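# Four arms build a self-supporting stick ring around well

## Task

A square opening (the well) sits between four desks, with only floor beneath it. Its centre is at scene x = 0, y = 0 and its edges are parallel to x and y. Each desk carries one arm, mounted roughly as follows (metres; heading in degrees counter-clockwise from +x): arm1 at x=+0.22, y=+0.56, z=+0.72, heading -90; arm2 at x=-0.52, y=+0.50, z=+0.72, heading -90; arm3 at x=-0.22, y=-0.56, z=+0.72, heading +90; arm4 at x=+0.52, y=-0.50, z=+0.72, heading +90. Use wooden sticks to form a closed loop that encircles the centre of the well. Every stick must have one end supported by a desk and its other end lying on the following stick in the loop. Sticks may overhang the well, and any number of the arms may help. The loop only counts if it stands on its own with no robot holding any part of it. At the end, open the grippers and move the arms away.

## Robot and tools

Robots: arm1, arm2, arm3 and arm4 are identical i2rt Big YAM arms. Each has six revolute joints, a two-finger gripper and a wrist camera. With joints 1 and 6 at zero and the hand level and pointing forward, the wrist camera rides on top of the hand and looks toward the fingertips. The hand can reach about 1.0 m from the joint-1 axis. cam_high is a fixed room camera that is not attached to any arm.

Frames: there is one shared scene frame. Its origin is on the floor and +z points up. The 'hand' point lies midway between the fingertips. The hand's z axis runs along the fingers, and its y axis is the direction in which the fingers open and close. Hand poses depend on each arm's actual foot pose, which is never printed, so the mounting positions in the task are only approximate.

execute_actions: its argument 'actions' is a list holding one action, or an empty list to just read state and images. An action is an object keyed by arm name. Each arm's entry holds 'joints', a dict of absolute targets, not offsets. Its keys and ranges are: joint1_rad -2.879..2.879 (base yaw; positive is counter-clockwise seen from above; 0 points along the direction the foot faces); joint2_rad 0..3.141 (shoulder; 0 has the upper arm lying roughly level and pointing backward, and increasing values lift it up and then forward); joint3_rad 0..3.019 (elbow; 0 is fully folded, and larger values open it); joint4_rad -1.692..1.57 (hand pitch; positive tilts the fingers up); joint5_rad -1.57..1.57 (hand yaw; positive is toward the arm's right); joint6_rad -2.094..2.094 (hand roll; positive is clockwise when seen from behind the hand). Joints are in radians. gripper_m is the fingertip gap in metres, 0..0.093, and each finger pad can grip with roughly 50-62 N. A joint counts as arrived within ±0.045, 0.14, 0.09, 0.055, 0.03, 0.035 rad (joints 1-6) and ±0.003 m for the gripper. Every listed motion starts at the same moment, but each joint moves at its own speed, so the hand can take a wide curved path. One action runs for at most 15 s. Any joint or arm you leave out may still be driving toward its earlier target. An unknown key or an out-of-range number rejects the whole call, and nothing moves. The optional 'cameras' argument lists camera names (arm1_cam_wrist…arm4_cam_wrist, cam_high, or 'all'). Leaving it out, null or ['all'] returns every camera, and [] returns none. The 'pictures' line gives the order of the returned images.

wait: 'seconds' from 0 to 10. It sends no new commands, lets the simulation keep running, and returns the same state and images as an empty action.

zoom_image: 'camera' plus 'region' [x0, y0, x1, y1] in pixels of that camera's most recent full image, with the origin at the top-left. The region may be up to 504 x 504. Wrist cameras are 616x616 fisheye images (focal length about 208 px, field up to 100° off-axis). cam_high is 504x504 pinhole with vertical fov 85.676°.

finished_scene: 'scene' is the current scene's number. It is final, and the result tells you whether the goal was met. The robot keeps holding your last command until the scene closes, so release the sticks and clear the arms first. A reply with no tool call ends the run.

Reading results: joint_positions gives the measured angles. joint_status reports how each commanded motion ended. 'off_target' means it stopped short and may still be pushing. 'contact_stop' means it halted and now holds its current spot. 'time_out' means it ran out of time and may keep a target up to 0.375, 0.375, 0.113, 0.225, 0.075, 0.3 rad away (joints 1-6) and keep pushing, and it will finish by itself if the obstruction clears. 'not_followed' means a safety check refused the arm's joint targets. This comes with a 'joint command not followed' line, usually with a 'cause:'. The gripper part of that action still runs, and the rejected targets may be retried on later actions. on_its_own lists behaviour you did not command in this call, and its 'held at' value is the joint's held target, not its position. Joint torques are raw drive outputs with per-arm offset, scale and noise. They are nonzero even in free air and are unreliable for detecting contact. A MOTOR HOT line appears at 85 °C. At 100 °C an OVER-TEMPERATURE FAULT makes that arm go limp and fall until it cools, and its unmet keys report 'limit_stop_at_motor_heat'; resend those targets afterwards. If a result shows a stop, the remaining execute_actions, wait and finished_scene calls in that same reply are skipped.

Cautions: an arm does not stop when it touches something and can press hard. To relieve a stuck joint, command it to its reported position. A target very close to the current angle may produce no movement, and a joint holding weight sags. Any firm contact between two arms fails the task and ends the run, and a hard collision can do the same. The anti-collision check may act too late and ignores fingers, gripper housings and wrist cameras, and no state line reports arm-to-arm contact. Contact through an object, held or not, is fine. The arms do not coordinate, so one keeps going if another stalls. Never knock or place anything outside the work area. Avoid dropping sticks, slips, slams and sustained heavy pushing, which also heats the motors, including while you are thinking. The simulation runs during your replies, and the arms hold their last command meanwhile. Loose objects may occasionally get a brief external shove.

Each tool is called after "Call:" in YAML: its name, and indented under it one key for each argument.

## Session

Call:
execute_actions:
  actions: []

Scene clock: 0.00 s.
Joint torques (N m, as the arm reports them, + toward a larger angle): no reading
arm1.joint_positions: joint1_rad=+0.392 joint2_rad=+0.456 joint3_rad=+1.356 joint4_rad=-1.391 joint5_rad=+0.146 joint6_rad=-0.136 gripper_m=+0.094
arm1.joint_status: not commanded
arm1.hand: x=+0.2605 y=+0.3934 z=+1.3311 quat_wxyz=(-0.361, -0.461, -0.725, +0.363) (m; scene frame)
arm2.joint_positions: joint1_rad=+0.275 joint2_rad=+0.604 joint3_rad=+1.446 joint4_rad=-1.443 joint5_rad=-0.136 joint6_rad=+0.099 gripper_m=+0.095
arm2.joint_status: not commanded
arm2.hand: x=-0.4441 y=+0.3098 z=+1.2898 quat_wxyz=(-0.418, -0.544, -0.695, +0.213) (m; scene frame)
arm3.joint_positions: joint1_rad=+0.038 joint2_rad=+0.572 joint3_rad=+1.416 joint4_rad=-1.205 joint5_rad=+0.272 joint6_rad=+0.000 gripper_m=+0.095
arm3.joint_status: not commanded
arm3.hand: x=-0.1815 y=-0.3485 z=+1.3853 quat_wxyz=(-0.470, +0.537, -0.613, -0.340) (m; scene frame)
arm4.joint_positions: joint1_rad=+0.321 joint2_rad=+0.486 joint3_rad=+1.436 joint4_rad=-1.190 joint5_rad=+0.139 joint6_rad=+0.095 gripper_m=+0.094
arm4.joint_status: not commanded
arm4.hand: x=+0.4915 y=-0.3210 z=+1.4115 quat_wxyz=(-0.390, +0.580, -0.532, -0.479) (m; scene frame)
pictures: arm1_cam_wrist, arm2_cam_wrist, arm3_cam_wrist, arm4_cam_wrist, cam_high
Images, in order (width x height): arm1_cam_wrist 616x616, arm2_cam_wrist 616x616, arm3_cam_wrist 616x616, arm4_cam_wrist 616x616, cam_high 504x504.

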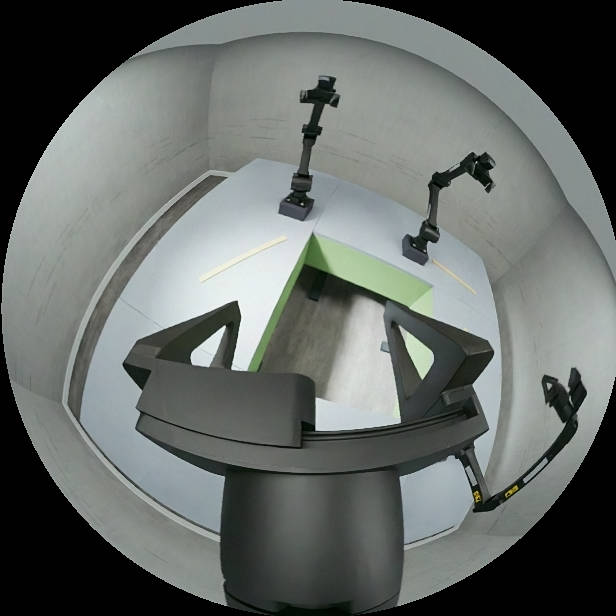

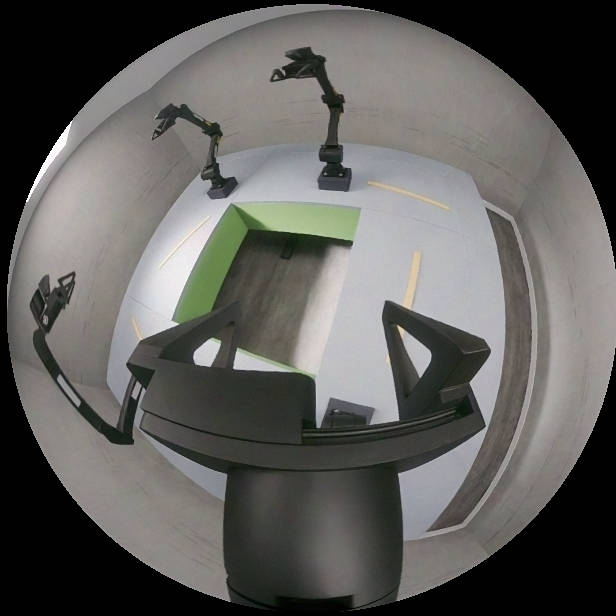

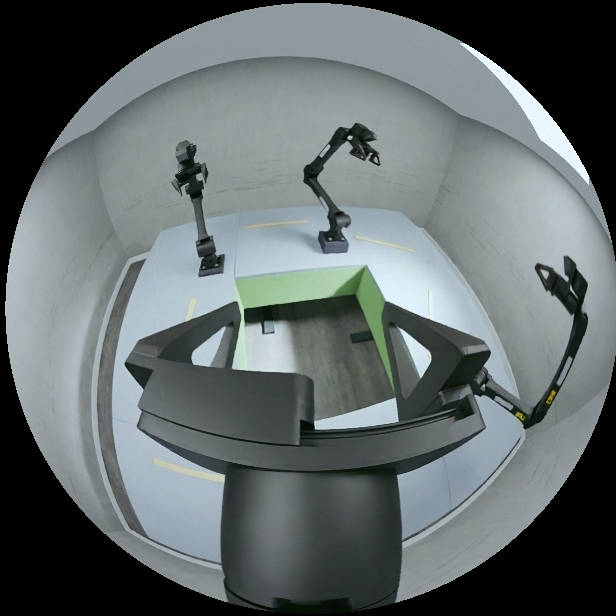

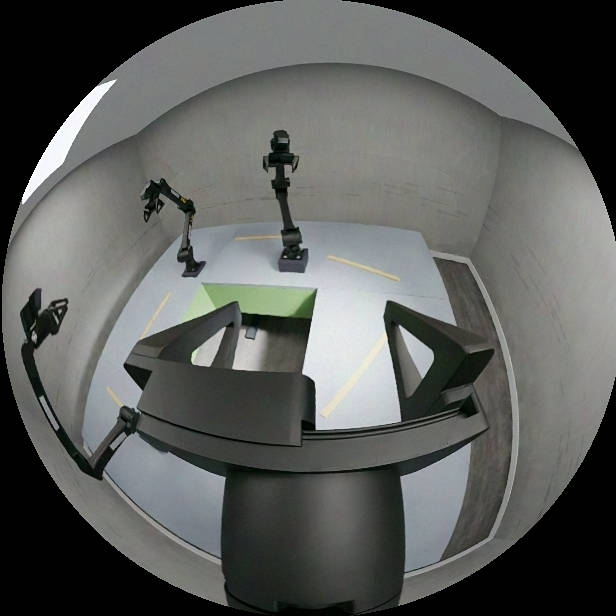

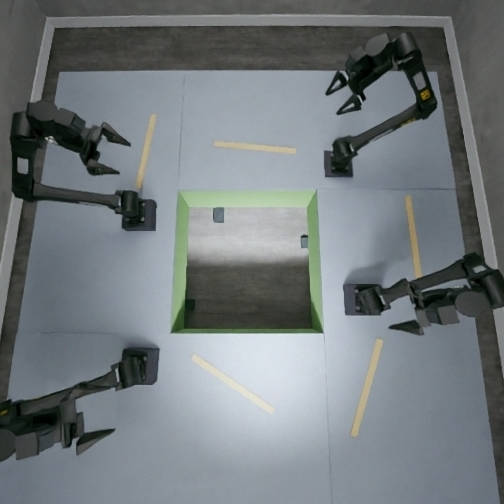

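Call:
execute_actions:
  actions:
    - {"arm1":{"joints":{"joint1_rad":0,"joint2_rad":1.0,"joint3_rad":1.0,"joint4_rad":-1.5,"joint5_rad":0,"joint6_rad":0}},"arm2":{"joints":{"joint1_rad":0,"joint2_rad":1.0,"joint3_rad":1.0,"joint4_rad":-1.5,"joint5_rad":0,"joint6_rad":0}},"arm3":{"joints":{"joint1_rad":0,"joint2_rad":1.0,"joint3_rad":1.0,"joint4_rad":-1.5,"joint5_rad":0,"joint6_rad":0}},"arm4":{"joints":{"joint1_rad":0,"joint2_rad":1.0,"joint3_rad":1.0,"joint4_rad":-1.5,"joint5_rad":0,"joint6_rad":0}}}

Call:
execute_actions:
  actions:
    - {"arm1":{"joints":{"joint4_rad":-0.7}},"arm2":{"joints":{"joint3_rad":1.4}},"arm3":{"joints":{"joint2_rad":1.4}},"arm4":{"joints":{"joint2_rad":1.5,"joint3_rad":0.9,"joint4_rad":-0.95}}}
  cameras: ["cam_high"]

Scene clock: 33.17 s.
Joint torques (N m, as the arm reports them, + toward a larger angle): arm1=[ 0.61 -5.88 10.79 -0.15 -0.19  0.2 ] | arm2=[-1.43 -5.31 12.01  0.21  0.11 -0.03] | arm3=[-1.01 -2.66 11.25 -0.11 -0.03  0.01] | arm4=[-1.34 -5.97 11.81 -0.06 -0.07 -0.06]
arm1.joint_positions: joint1_rad=+0.007 joint2_rad=+1.012 joint3_rad=+0.977 joint4_rad=-1.481 joint5_rad=+0.003 joint6_rad=-0.014 gripper_m=+0.094
arm1.joint_status: all done
arm1.hand: x=+0.2185 y=+0.2843 z=+1.0172 quat_wxyz=(-0.012, -0.701, -0.712, +0.021) (m; scene frame)
arm2.joint_positions: joint1_rad=+0.002 joint2_rad=+1.005 joint3_rad=+0.981 joint4_rad=-1.490 joint5_rad=-0.001 joint6_rad=+0.007 gripper_m=+0.095
arm2.joint_status: all done
arm2.hand: x=-0.5213 y=+0.2284 z=+0.9741 quat_wxyz=(-0.022, -0.710, -0.703, +0.020) (m; scene frame)
arm3.joint_positions: joint1_rad=+0.004 joint2_rad=+0.994 joint3_rad=+0.970 joint4_rad=-1.492 joint5_rad=+0.002 joint6_rad=+0.000 gripper_m=+0.095
arm3.joint_status: all done
arm3.hand: x=-0.2228 y=-0.2963 z=+1.0235 quat_wxyz=(-0.024, +0.717, -0.696, -0.026) (m; scene frame)
arm4.joint_positions: joint1_rad=+0.002 joint2_rad=+1.004 joint3_rad=+0.976 joint4_rad=-1.491 joint5_rad=+0.002 joint6_rad=+0.008 gripper_m=+0.094
arm4.joint_status: all done
arm4.hand: x=+0.5287 y=-0.2295 z=+1.0213 quat_wxyz=(-0.019, +0.693, -0.720, -0.015) (m; scene frame)
pictures: arm1_cam_wrist, arm2_cam_wrist, arm3_cam_wrist, arm4_cam_wrist, cam_high
Images, in order (width x height): arm1_cam_wrist 616x616, arm2_cam_wrist 616x616, arm3_cam_wrist 616x616, arm4_cam_wrist 616x616, cam_high 504x504.

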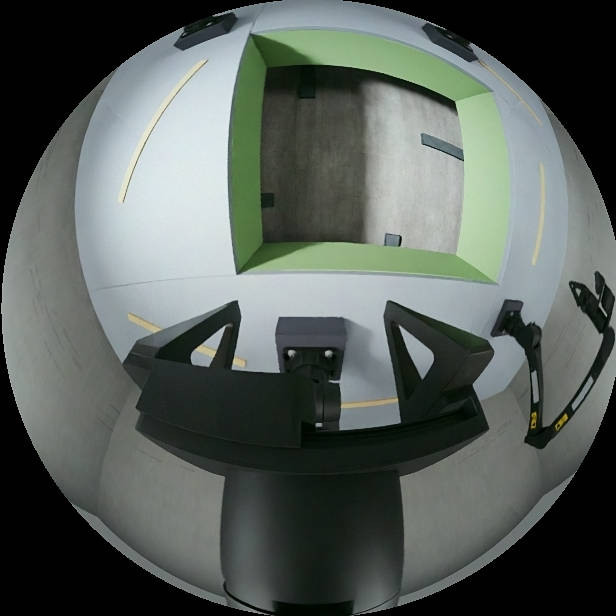

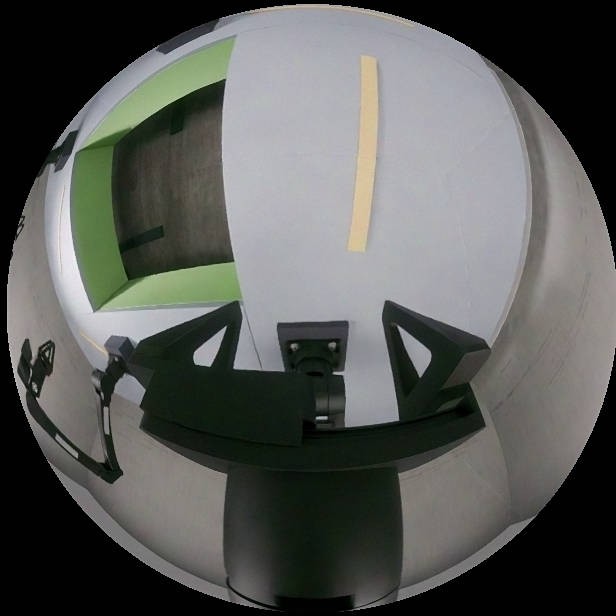

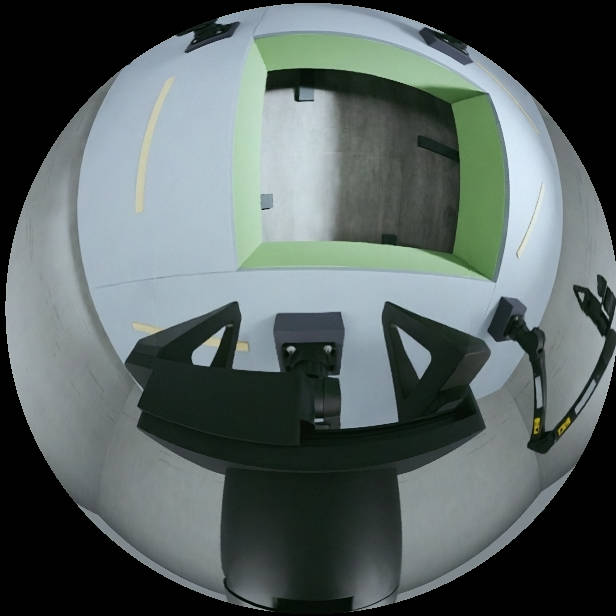

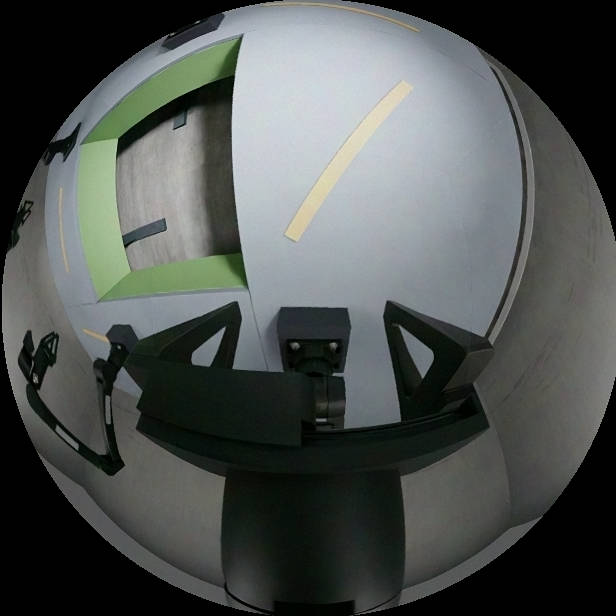

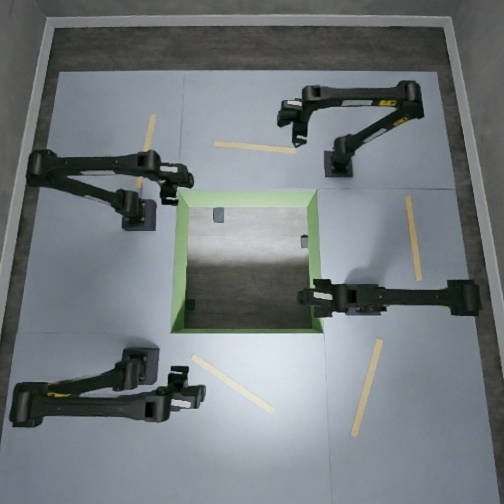

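Scene clock: 34.57 s.
Joint torques (N m, as the arm reports them, + toward a larger angle): arm1=[ 0.63 -7.55 11.76  3.14 -0.19  0.2 ] | arm2=[-1.47 -4.39 12.93  0.86  0.11 -0.05] | arm3=[-0.81 -9.91  9.88 -0.99 -0.05  0.04] | arm4=[ -1.7  -12.08   8.27   0.55  -0.1   -0.05]
arm1.joint_positions: joint1_rad=+0.007 joint2_rad=+1.012 joint3_rad=+0.977 joint4_rad=-0.728 joint5_rad=+0.003 joint6_rad=-0.014 gripper_m=+0.094
arm1.joint_status: all done
arm1.hand: x=+0.2195 y=+0.1192 z=+1.0914 quat_wxyz=(-0.270, -0.645, -0.657, +0.281) (m; scene frame)
arm2.joint_positions: joint1_rad=+0.002 joint2_rad=+0.997 joint3_rad=+1.370 joint4_rad=-1.492 joint5_rad=-0.001 joint6_rad=+0.007 gripper_m=+0.095
arm2.joint_status: all done
arm2.hand: x=-0.5218 y=+0.1644 z=+1.1452 quat_wxyz=(-0.160, -0.692, -0.686, +0.158) (m; scene frame)
arm3.joint_positions: joint1_rad=+0.004 joint2_rad=+1.411 joint3_rad=+0.970 joint4_rad=-1.492 joint5_rad=+0.002 joint6_rad=+0.000 gripper_m=+0.095
arm3.joint_status: all done
arm3.hand: x=-0.2239 y=-0.2752 z=+0.9157 quat_wxyz=(+0.121, +0.707, -0.686, +0.123) (m; scene frame)
arm4.joint_positions: joint1_rad=+0.002 joint2_rad=+1.500 joint3_rad=+0.897 joint4_rad=-0.962 joint5_rad=+0.002 joint6_rad=+0.008 gripper_m=+0.094
arm4.joint_status: all done
arm4.hand: x=+0.5323 y=-0.1211 z=+0.8417 quat_wxyz=(-0.003, +0.693, -0.721, +0.000) (m; scene frame)
pictures: cam_high
Images, in order (width x height): cam_high 504x504.

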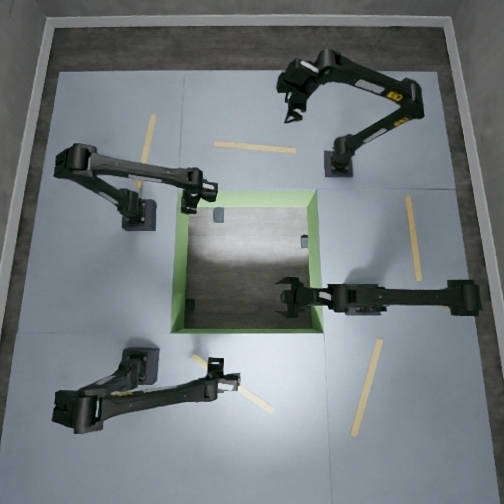

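Call:
zoom_image:
  camera: "cam_high"
  region: [110,90,450,450]

Region (110, 90, 450, 450) of cam_high's 504x504 image, scaled by 1.400, with more detail than that image has.

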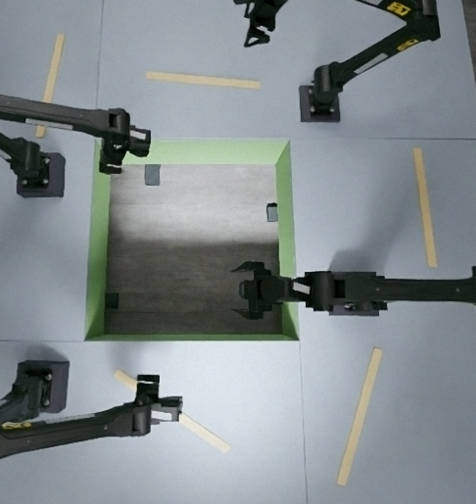

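Call:
execute_actions:
  actions:
    - {"arm1":{"joints":{"joint1_rad":1.634,"joint2_rad":1.41,"joint3_rad":0.76,"joint4_rad":-0.9,"joint6_rad":0.436}},"arm2":{"joints":{"joint1_rad":-0.257,"joint2_rad":1.615,"joint3_rad":0.995,"joint4_rad":-0.926,"joint6_rad":-0.168}},"arm3":{"joints":{"joint1_rad":1.61,"joint2_rad":1.41,"joint3_rad":0.765,"joint4_rad":-0.9,"joint6_rad":0.136}},"arm4":{"joints":{"joint1_rad":-0.07,"joint2_rad":1.526,"joint3_rad":0.887,"joint4_rad":-0.907,"joint6_rad":0.5}}}

Scene clock: 120.00 s.
Joint torques (N m, as the arm reports them, + toward a larger angle): arm1=[  1.57 -11.23   8.28  -0.15  -0.07   0.2 ] | arm2=[ -0.5  -12.54  10.19   0.9    0.09  -0.06] | arm3=[-1.05 -9.06  7.75  0.52  0.13  0.16] | arm4=[ -1.03 -10.66   7.58   0.69  -0.01   0.09]
arm1.joint_positions: joint1_rad=+1.630 joint2_rad=+1.424 joint3_rad=+0.744 joint4_rad=-0.884 joint5_rad=+0.002 joint6_rad=+0.422 gripper_m=+0.095
arm1.joint_status: all done
arm1.hand: x=+0.5490 y=+0.5768 z=+0.8164 quat_wxyz=(+0.002, -0.183, -0.983, -0.003) (m; scene frame)
arm2.joint_positions: joint1_rad=-0.264 joint2_rad=+1.610 joint3_rad=+0.973 joint4_rad=-0.939 joint5_rad=+0.000 joint6_rad=-0.161 gripper_m=+0.095
arm2.joint_status: all done
arm2.hand: x=-0.6293 y=+0.1045 z=+0.7750 quat_wxyz=(+0.000, -0.744, -0.668, -0.002) (m; scene frame)
arm3.joint_positions: joint1_rad=+1.612 joint2_rad=+1.411 joint3_rad=+0.757 joint4_rad=-0.907 joint5_rad=+0.000 joint6_rad=+0.126 gripper_m=+0.095
arm3.joint_status: all done
arm3.hand: x=-0.5504 y=-0.5821 z=+0.8272 quat_wxyz=(-0.007, +0.999, -0.030, -0.007) (m; scene frame)
arm4.joint_positions: joint1_rad=-0.074 joint2_rad=+1.512 joint3_rad=+0.890 joint4_rad=-0.919 joint5_rad=+0.001 joint6_rad=+0.492 gripper_m=+0.094
arm4.joint_status: all done
arm4.hand: x=+0.5615 y=-0.1172 z=+0.8351 quat_wxyz=(-0.009, +0.467, -0.884, -0.010) (m; scene frame)
pictures: arm1_cam_wrist, arm2_cam_wrist, arm3_cam_wrist, arm4_cam_wrist, cam_high
Images, in order (width x height): arm1_cam_wrist 616x616, arm2_cam_wrist 616x616, arm3_cam_wrist 616x616, arm4_cam_wrist 616x616, cam_high 504x504.

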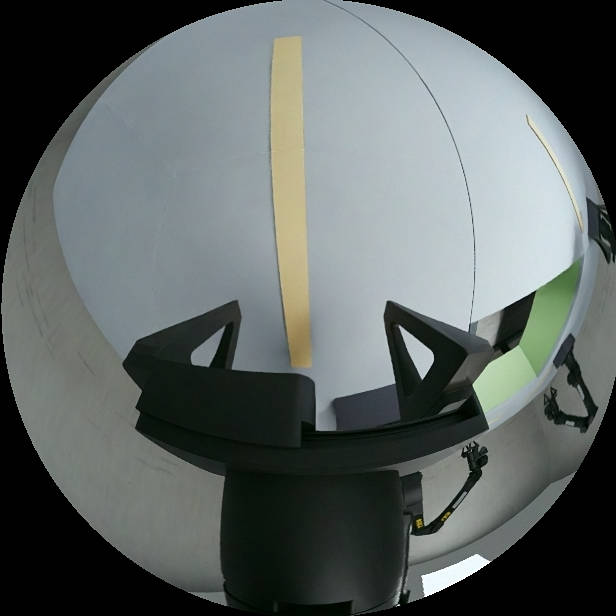

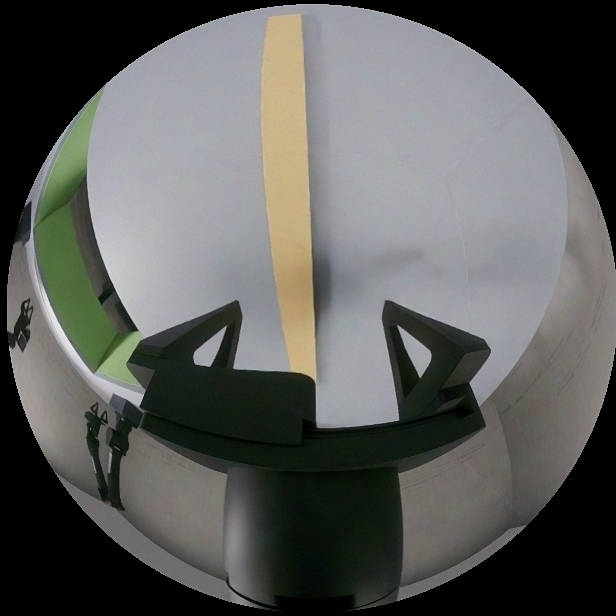

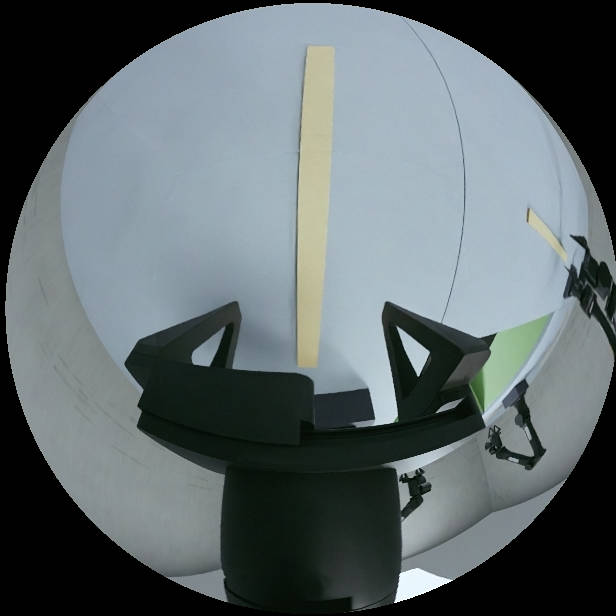

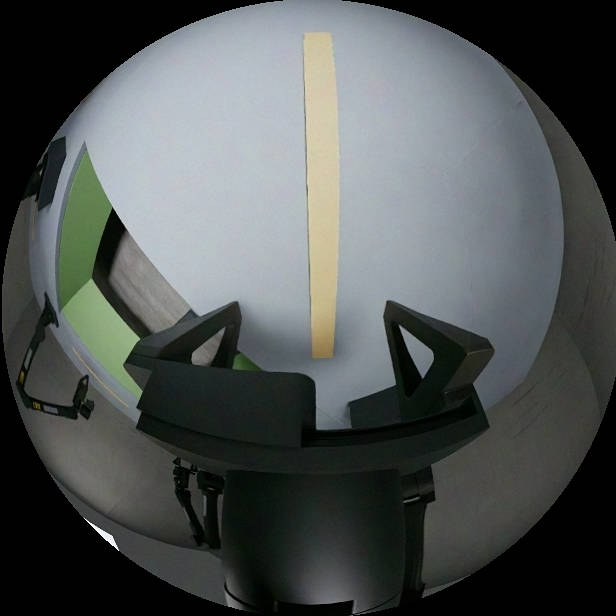

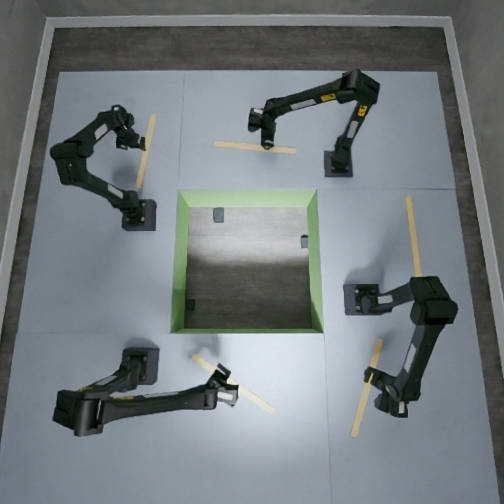

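Call:
execute_actions:
  actions:
    - {"arm1":{"joints":{"joint2_rad":1.617,"joint3_rad":0.691,"joint4_rad":-0.624}},"arm2":{"joints":{"joint2_rad":1.697,"joint3_rad":0.965,"joint4_rad":-0.814}},"arm3":{"joints":{"joint2_rad":1.645,"joint3_rad":0.687,"joint4_rad":-0.588}},"arm4":{"joints":{"joint2_rad":1.751,"joint3_rad":0.808,"joint4_rad":-0.603}}}

Scene clock: 135.30 s.
Joint torques (N m, as the arm reports them, + toward a larger angle): arm1=[  1.61 -11.28   5.69   1.38  -0.08   0.2 ] | arm2=[ -0.59 -12.08   7.9    1.06   0.07  -0.05] | arm3=[ -0.84 -11.19   5.69   0.76   0.13   0.14] | arm4=[ -0.78 -10.61   6.02   1.29   0.04   0.06]
arm1.joint_positions: joint1_rad=+1.630 joint2_rad=+1.616 joint3_rad=+0.689 joint4_rad=-0.644 joint5_rad=+0.002 joint6_rad=+0.422 gripper_m=+0.095
arm1.joint_status: all done
arm1.hand: x=+0.5518 y=+0.5776 z=+0.7418 quat_wxyz=(+0.006, -0.183, -0.983, -0.002) (m; scene frame)
arm2.joint_positions: joint1_rad=-0.264 joint2_rad=+1.681 joint3_rad=+0.965 joint4_rad=-0.827 joint5_rad=+0.000 joint6_rad=-0.161 gripper_m=+0.095
arm2.joint_status: all done
arm2.hand: x=-0.6334 y=+0.0896 z=+0.7449 quat_wxyz=(-0.009, -0.744, -0.668, +0.011) (m; scene frame)
arm3.joint_positions: joint1_rad=+1.611 joint2_rad=+1.655 joint3_rad=+0.682 joint4_rad=-0.600 joint5_rad=-0.001 joint6_rad=+0.126 gripper_m=+0.095
arm3.joint_status: all done
arm3.hand: x=-0.5522 y=-0.5804 z=+0.7306 quat_wxyz=(-0.007, +0.999, -0.031, -0.001) (m; scene frame)
arm4.joint_positions: joint1_rad=-0.077 joint2_rad=+1.725 joint3_rad=+0.806 joint4_rad=-0.633 joint5_rad=+0.000 joint6_rad=+0.495 gripper_m=+0.094
arm4.joint_status: all done
arm4.hand: x=+0.5623 y=-0.1190 z=+0.7358 quat_wxyz=(-0.005, +0.465, -0.885, -0.006) (m; scene frame)
pictures: arm1_cam_wrist, arm2_cam_wrist, arm3_cam_wrist, arm4_cam_wrist, cam_high
Images, in order (width x height): arm1_cam_wrist 616x616, arm2_cam_wrist 616x616, arm3_cam_wrist 616x616, arm4_cam_wrist 616x616, cam_high 504x504.

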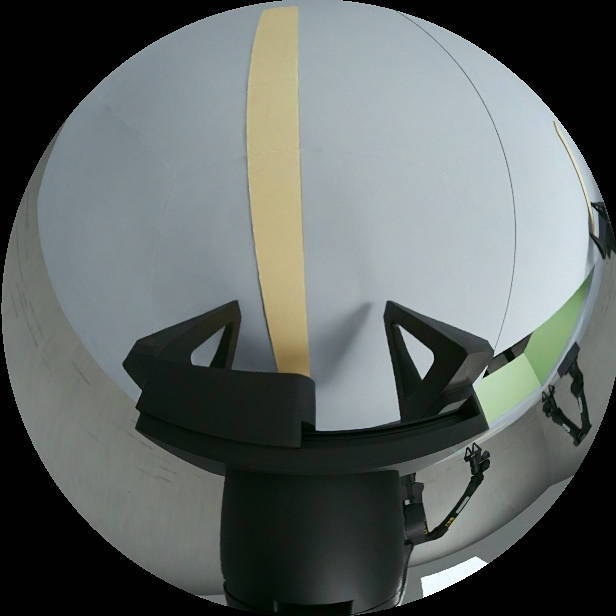

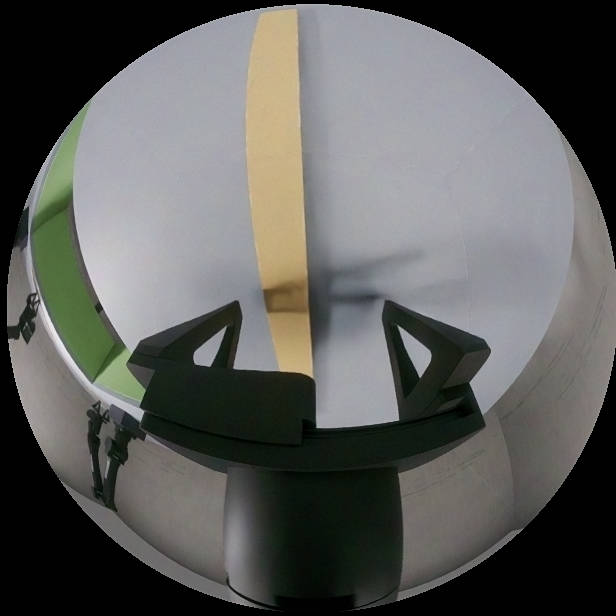

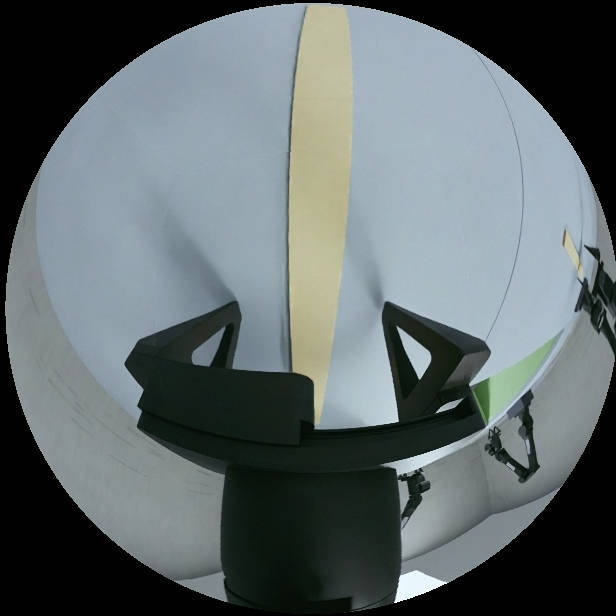

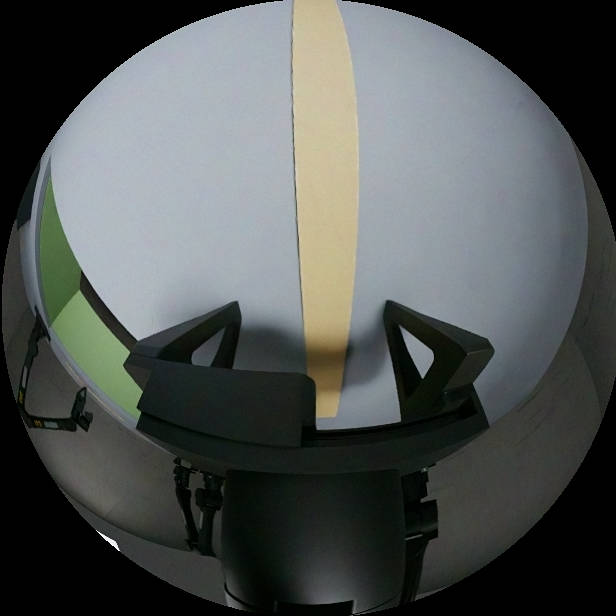

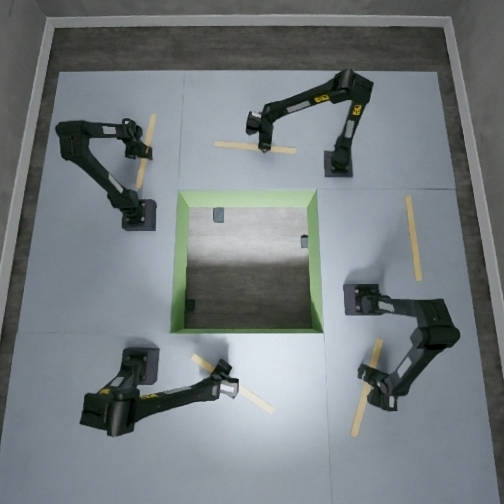

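Call:
execute_actions:
  actions:
    - {"arm1":{"joints":{"joint2_rad":1.665,"joint3_rad":0.676,"joint4_rad":-0.57}},"arm2":{"joints":{"joint2_rad":1.735,"joint3_rad":0.95,"joint4_rad":-0.76}},"arm3":{"joints":{"joint2_rad":1.67,"joint3_rad":0.68,"joint4_rad":-0.57}},"arm4":{"joints":{"joint2_rad":1.77,"joint3_rad":0.80,"joint4_rad":-0.575}}}

Scene clock: 144.40 s.
Joint torques (N m, as the arm reports them, + toward a larger angle): arm1=[ 1.69 -9.53  4.89  1.35 -0.07  0.19] | arm2=[ -0.58 -10.81   7.32   1.19   0.08   0.  ] | arm3=[-0.65 -9.    5.26  0.71  0.14  0.17] | arm4=[-0.84 -9.15  5.57  2.14 -0.01  0.07]
arm1.joint_positions: joint1_rad=+1.630 joint2_rad=+1.642 joint3_rad=+0.681 joint4_rad=-0.590 joint5_rad=+0.002 joint6_rad=+0.422 gripper_m=+0.095
arm1.joint_status: all done
arm1.hand: x=+0.5560 y=+0.5779 z=+0.7319 quat_wxyz=(-0.004, -0.183, -0.983, -0.005) (m; scene frame)
arm2.joint_positions: joint1_rad=-0.264 joint2_rad=+1.702 joint3_rad=+0.956 joint4_rad=-0.778 joint5_rad=-0.001 joint6_rad=-0.165 gripper_m=+0.095
arm2.joint_status: all done
arm2.hand: x=-0.6346 y=+0.0847 z=+0.7342 quat_wxyz=(-0.014, -0.742, -0.669, +0.020) (m; scene frame)
arm3.joint_positions: joint1_rad=+1.611 joint2_rad=+1.655 joint3_rad=+0.682 joint4_rad=-0.582 joint5_rad=-0.001 joint6_rad=+0.126 gripper_m=+0.095
arm3.joint_status: all done
arm3.hand: x=-0.5566 y=-0.5807 z=+0.7305 quat_wxyz=(-0.006, +0.999, -0.031, -0.010) (m; scene frame)
arm4.joint_positions: joint1_rad=-0.076 joint2_rad=+1.725 joint3_rad=+0.804 joint4_rad=-0.629 joint5_rad=+0.001 joint6_rad=+0.497 gripper_m=+0.094
arm4.joint_status: all done
arm4.hand: x=+0.5622 y=-0.1190 z=+0.7354 quat_wxyz=(-0.007, +0.464, -0.886, -0.007) (m; scene frame)
pictures: arm1_cam_wrist, arm2_cam_wrist, arm3_cam_wrist, arm4_cam_wrist, cam_high
Images, in order (width x height): arm1_cam_wrist 616x616, arm2_cam_wrist 616x616, arm3_cam_wrist 616x616, arm4_cam_wrist 616x616, cam_high 504x504.

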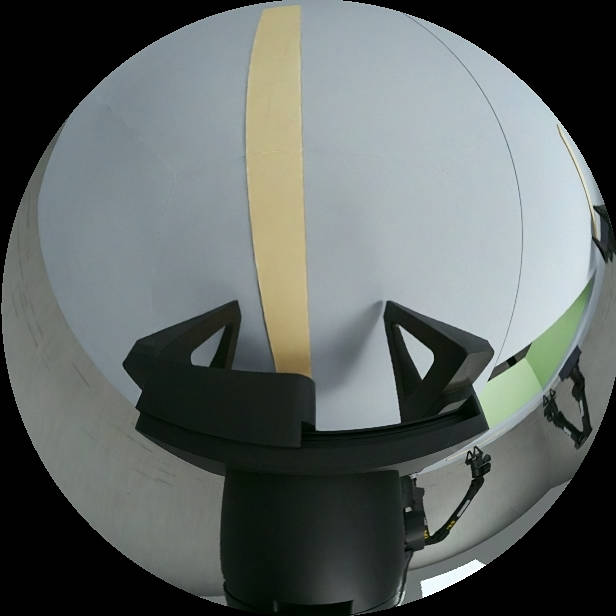

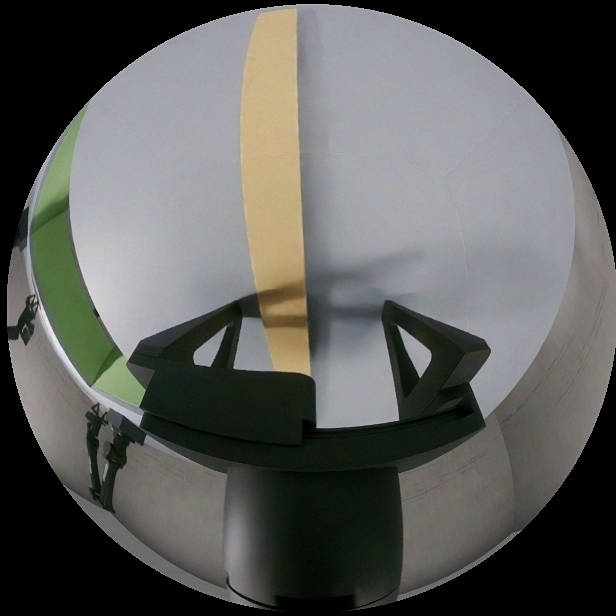

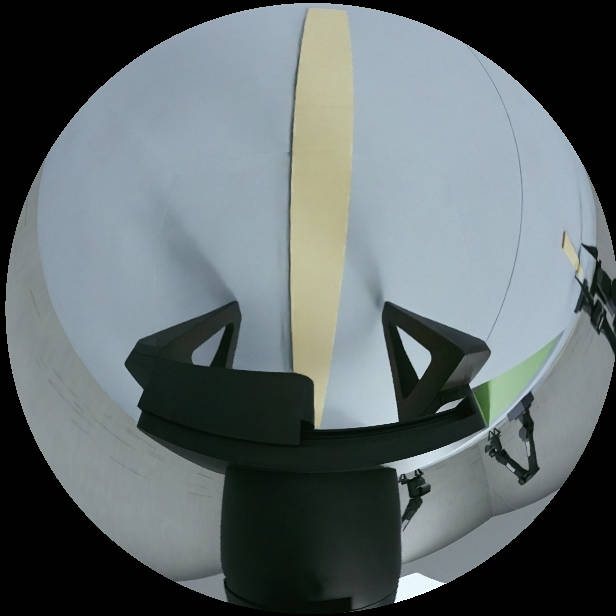

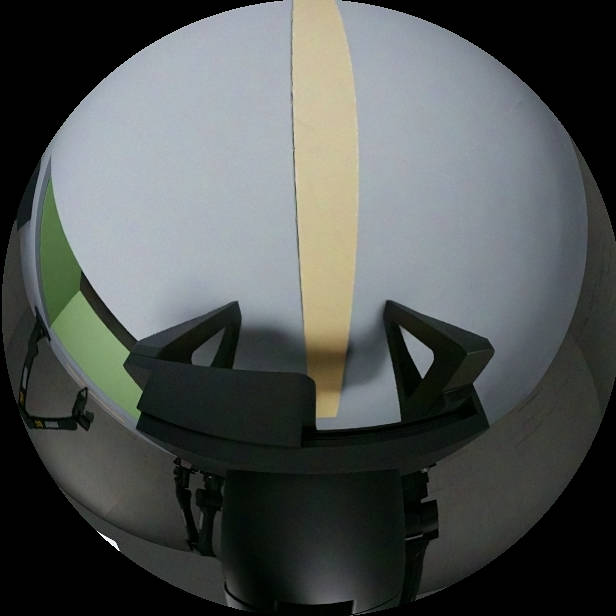

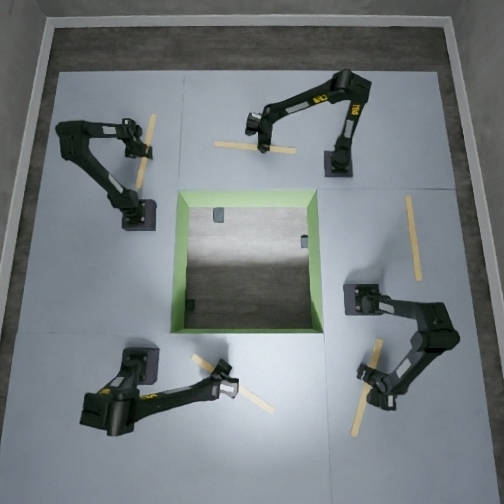

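Call:
execute_actions:
  actions:
    - {"arm1":{"joints":{"joint2_rad":1.705}},"arm2":{"joints":{"joint2_rad":1.77}},"arm3":{"joints":{"joint2_rad":1.715}},"arm4":{"joints":{"joint2_rad":1.815}}}

Scene clock: 148.57 s.
Joint torques (N m, as the arm reports them, + toward a larger angle): arm1=[ 1.67 -8.2   4.71  1.37 -0.11  0.17] | arm2=[-0.83 -7.73  7.27  1.18  0.07  0.03] | arm3=[-1.19 -5.63  5.3   0.72  0.18  0.15] | arm4=[-0.78 -4.89  5.6   2.18 -0.01  0.06]
arm1.joint_positions: joint1_rad=+1.631 joint2_rad=+1.664 joint3_rad=+0.682 joint4_rad=-0.590 joint5_rad=+0.003 joint6_rad=+0.425 gripper_m=+0.095
arm1.joint_status: all done
arm1.hand: x=+0.5523 y=+0.5779 z=+0.7251 quat_wxyz=(+0.006, -0.184, -0.983, -0.002) (m; scene frame)
arm2.joint_positions: joint1_rad=-0.264 joint2_rad=+1.702 joint3_rad=+0.956 joint4_rad=-0.778 joint5_rad=-0.001 joint6_rad=-0.167 gripper_m=+0.095
arm2.joint_status: all done
arm2.hand: x=-0.6346 y=+0.0848 z=+0.7339 quat_wxyz=(-0.014, -0.742, -0.670, +0.020) (m; scene frame)
arm3.joint_positions: joint1_rad=+1.610 joint2_rad=+1.660 joint3_rad=+0.682 joint4_rad=-0.582 joint5_rad=-0.002 joint6_rad=+0.127 gripper_m=+0.095
arm3.joint_status: all done
arm3.hand: x=-0.5558 y=-0.5807 z=+0.7292 quat_wxyz=(-0.006, +0.999, -0.031, -0.008) (m; scene frame)
arm4.joint_positions: joint1_rad=-0.076 joint2_rad=+1.727 joint3_rad=+0.804 joint4_rad=-0.629 joint5_rad=+0.001 joint6_rad=+0.497 gripper_m=+0.094
arm4.joint_status: all done
arm4.hand: x=+0.5622 y=-0.1193 z=+0.7348 quat_wxyz=(-0.006, +0.464, -0.886, -0.006) (m; scene frame)
pictures: arm1_cam_wrist, arm2_cam_wrist, arm3_cam_wrist, arm4_cam_wrist, cam_high
Images, in order (width x height): arm1_cam_wrist 616x616, arm2_cam_wrist 616x616, arm3_cam_wrist 616x616, arm4_cam_wrist 616x616, cam_high 504x504.

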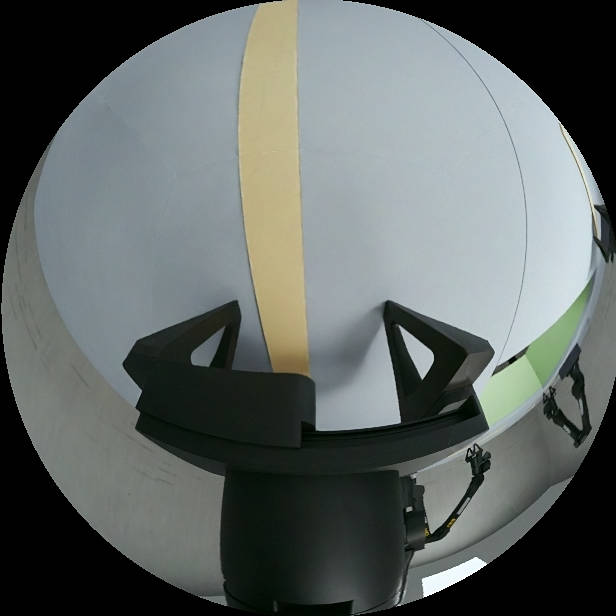

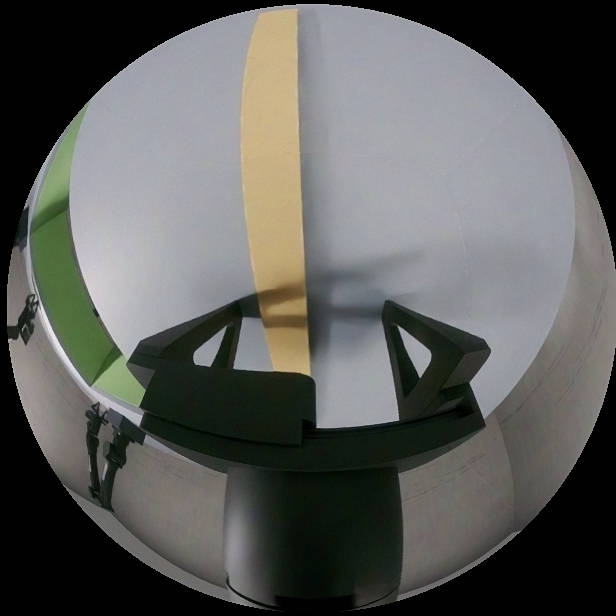

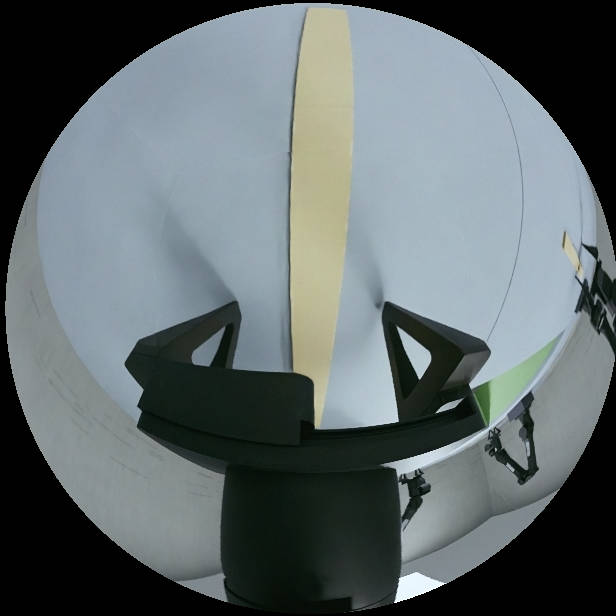

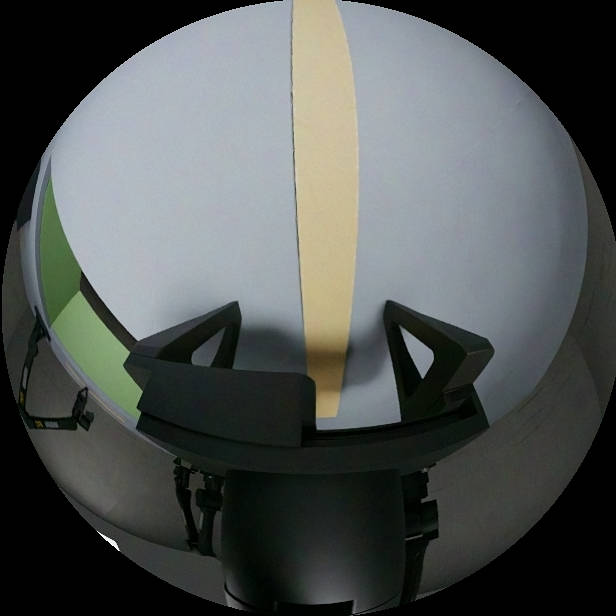

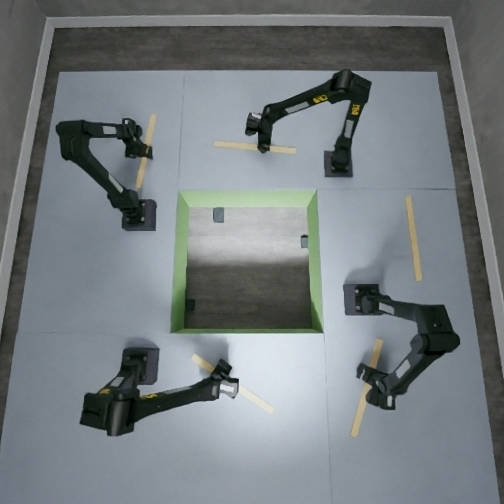

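Call:
execute_actions:
  actions:
    - {"arm1":{"joints":{"joint2_rad":1.705,"gripper_m":0.02}},"arm2":{"joints":{"joint2_rad":1.73,"gripper_m":0.02}},"arm3":{"joints":{"joint2_rad":1.685,"gripper_m":0.02}},"arm4":{"joints":{"joint2_rad":1.76,"gripper_m":0.02}}}

Scene clock: 152.63 s.
Joint torques (N m, as the arm reports them, + toward a larger angle): arm1=[ 1.64 -8.36  4.67  1.34 -0.38  0.16] | arm2=[ -1.19 -11.11   7.31   1.12   0.32  -0.02] | arm3=[-1.16 -8.31  5.19  0.61  0.38  0.11] | arm4=[ -0.67 -10.06   5.6    1.3   -0.4    0.05]
arm1.joint_positions: joint1_rad=+1.631 joint2_rad=+1.666 joint3_rad=+0.682 joint4_rad=-0.590 joint5_rad=+0.008 joint6_rad=+0.426 gripper_m=+0.027
arm1.joint_status: gripper_m off_target (ended at +0.027, target +0.020); the others done
arm1.hand: x=+0.5521 y=+0.5769 z=+0.7247 quat_wxyz=(+0.006, -0.185, -0.983, +0.001) (m; scene frame)
arm2.joint_positions: joint1_rad=-0.258 joint2_rad=+1.703 joint3_rad=+0.956 joint4_rad=-0.775 joint5_rad=-0.007 joint6_rad=-0.167 gripper_m=+0.027
arm2.joint_status: gripper_m off_target (ended at +0.027, target +0.020); the others done
arm2.hand: x=-0.6309 y=+0.0832 z=+0.7338 quat_wxyz=(-0.018, -0.739, -0.673, +0.018) (m; scene frame)
arm3.joint_positions: joint1_rad=+1.612 joint2_rad=+1.661 joint3_rad=+0.682 joint4_rad=-0.579 joint5_rad=-0.008 joint6_rad=+0.129 gripper_m=+0.027
arm3.joint_status: gripper_m off_target (ended at +0.027, target +0.020); the others done
arm3.hand: x=-0.5561 y=-0.5823 z=+0.7287 quat_wxyz=(-0.003, +0.999, -0.031, -0.008) (m; scene frame)
arm4.joint_positions: joint1_rad=-0.076 joint2_rad=+1.726 joint3_rad=+0.804 joint4_rad=-0.603 joint5_rad=+0.013 joint6_rad=+0.497 gripper_m=+0.027
arm4.joint_status: gripper_m off_target (ended at +0.027, target +0.020); the others done
arm4.hand: x=+0.5649 y=-0.1130 z=+0.7355 quat_wxyz=(-0.019, +0.464, -0.886, -0.014) (m; scene frame)
pictures: arm1_cam_wrist, arm2_cam_wrist, arm3_cam_wrist, arm4_cam_wrist, cam_high
Images, in order (width x height): arm1_cam_wrist 616x616, arm2_cam_wrist 616x616, arm3_cam_wrist 616x616, arm4_cam_wrist 616x616, cam_high 504x504.

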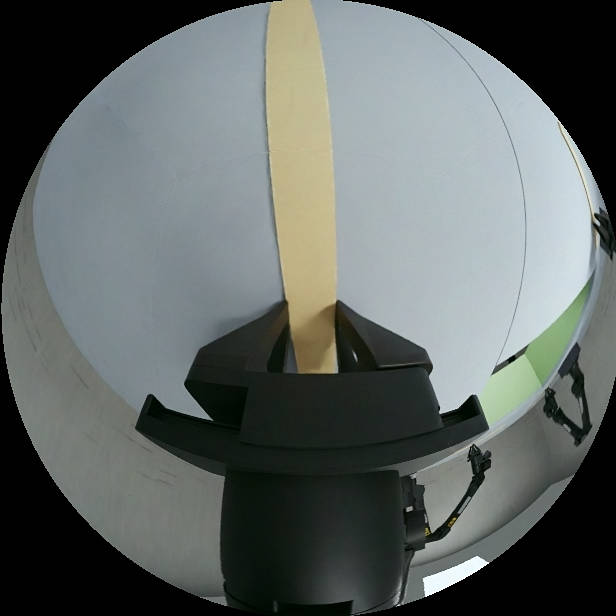

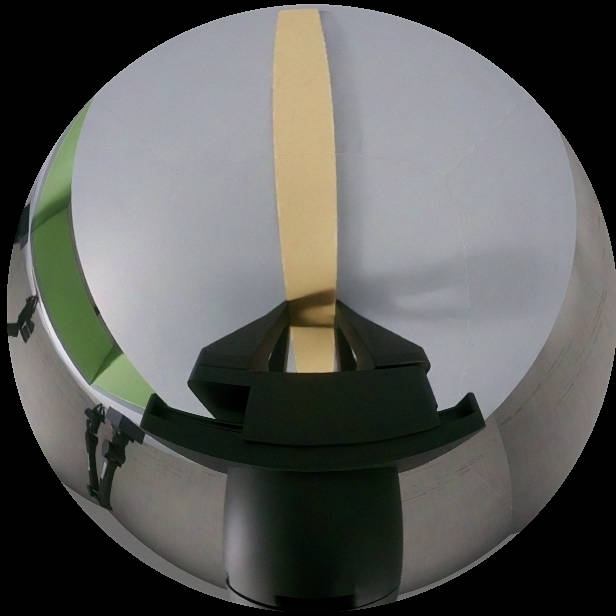

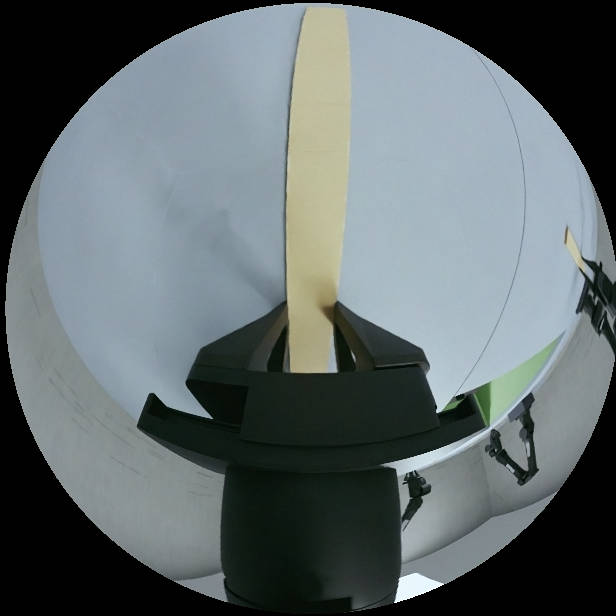

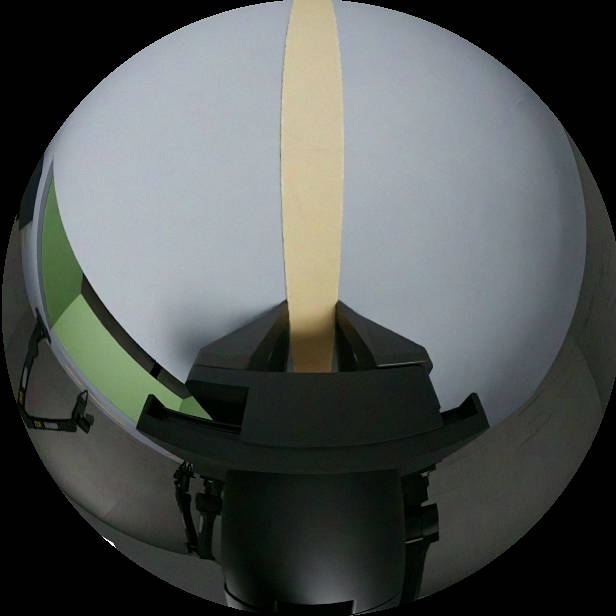

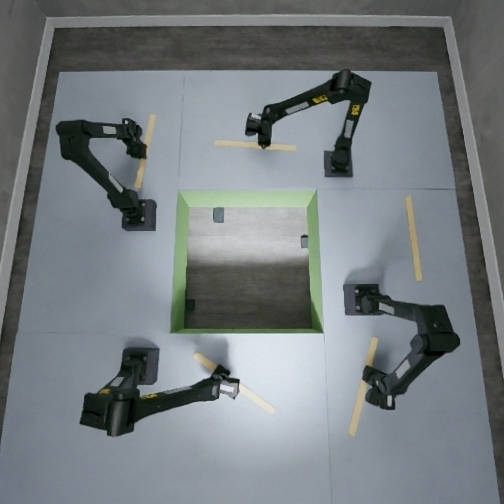

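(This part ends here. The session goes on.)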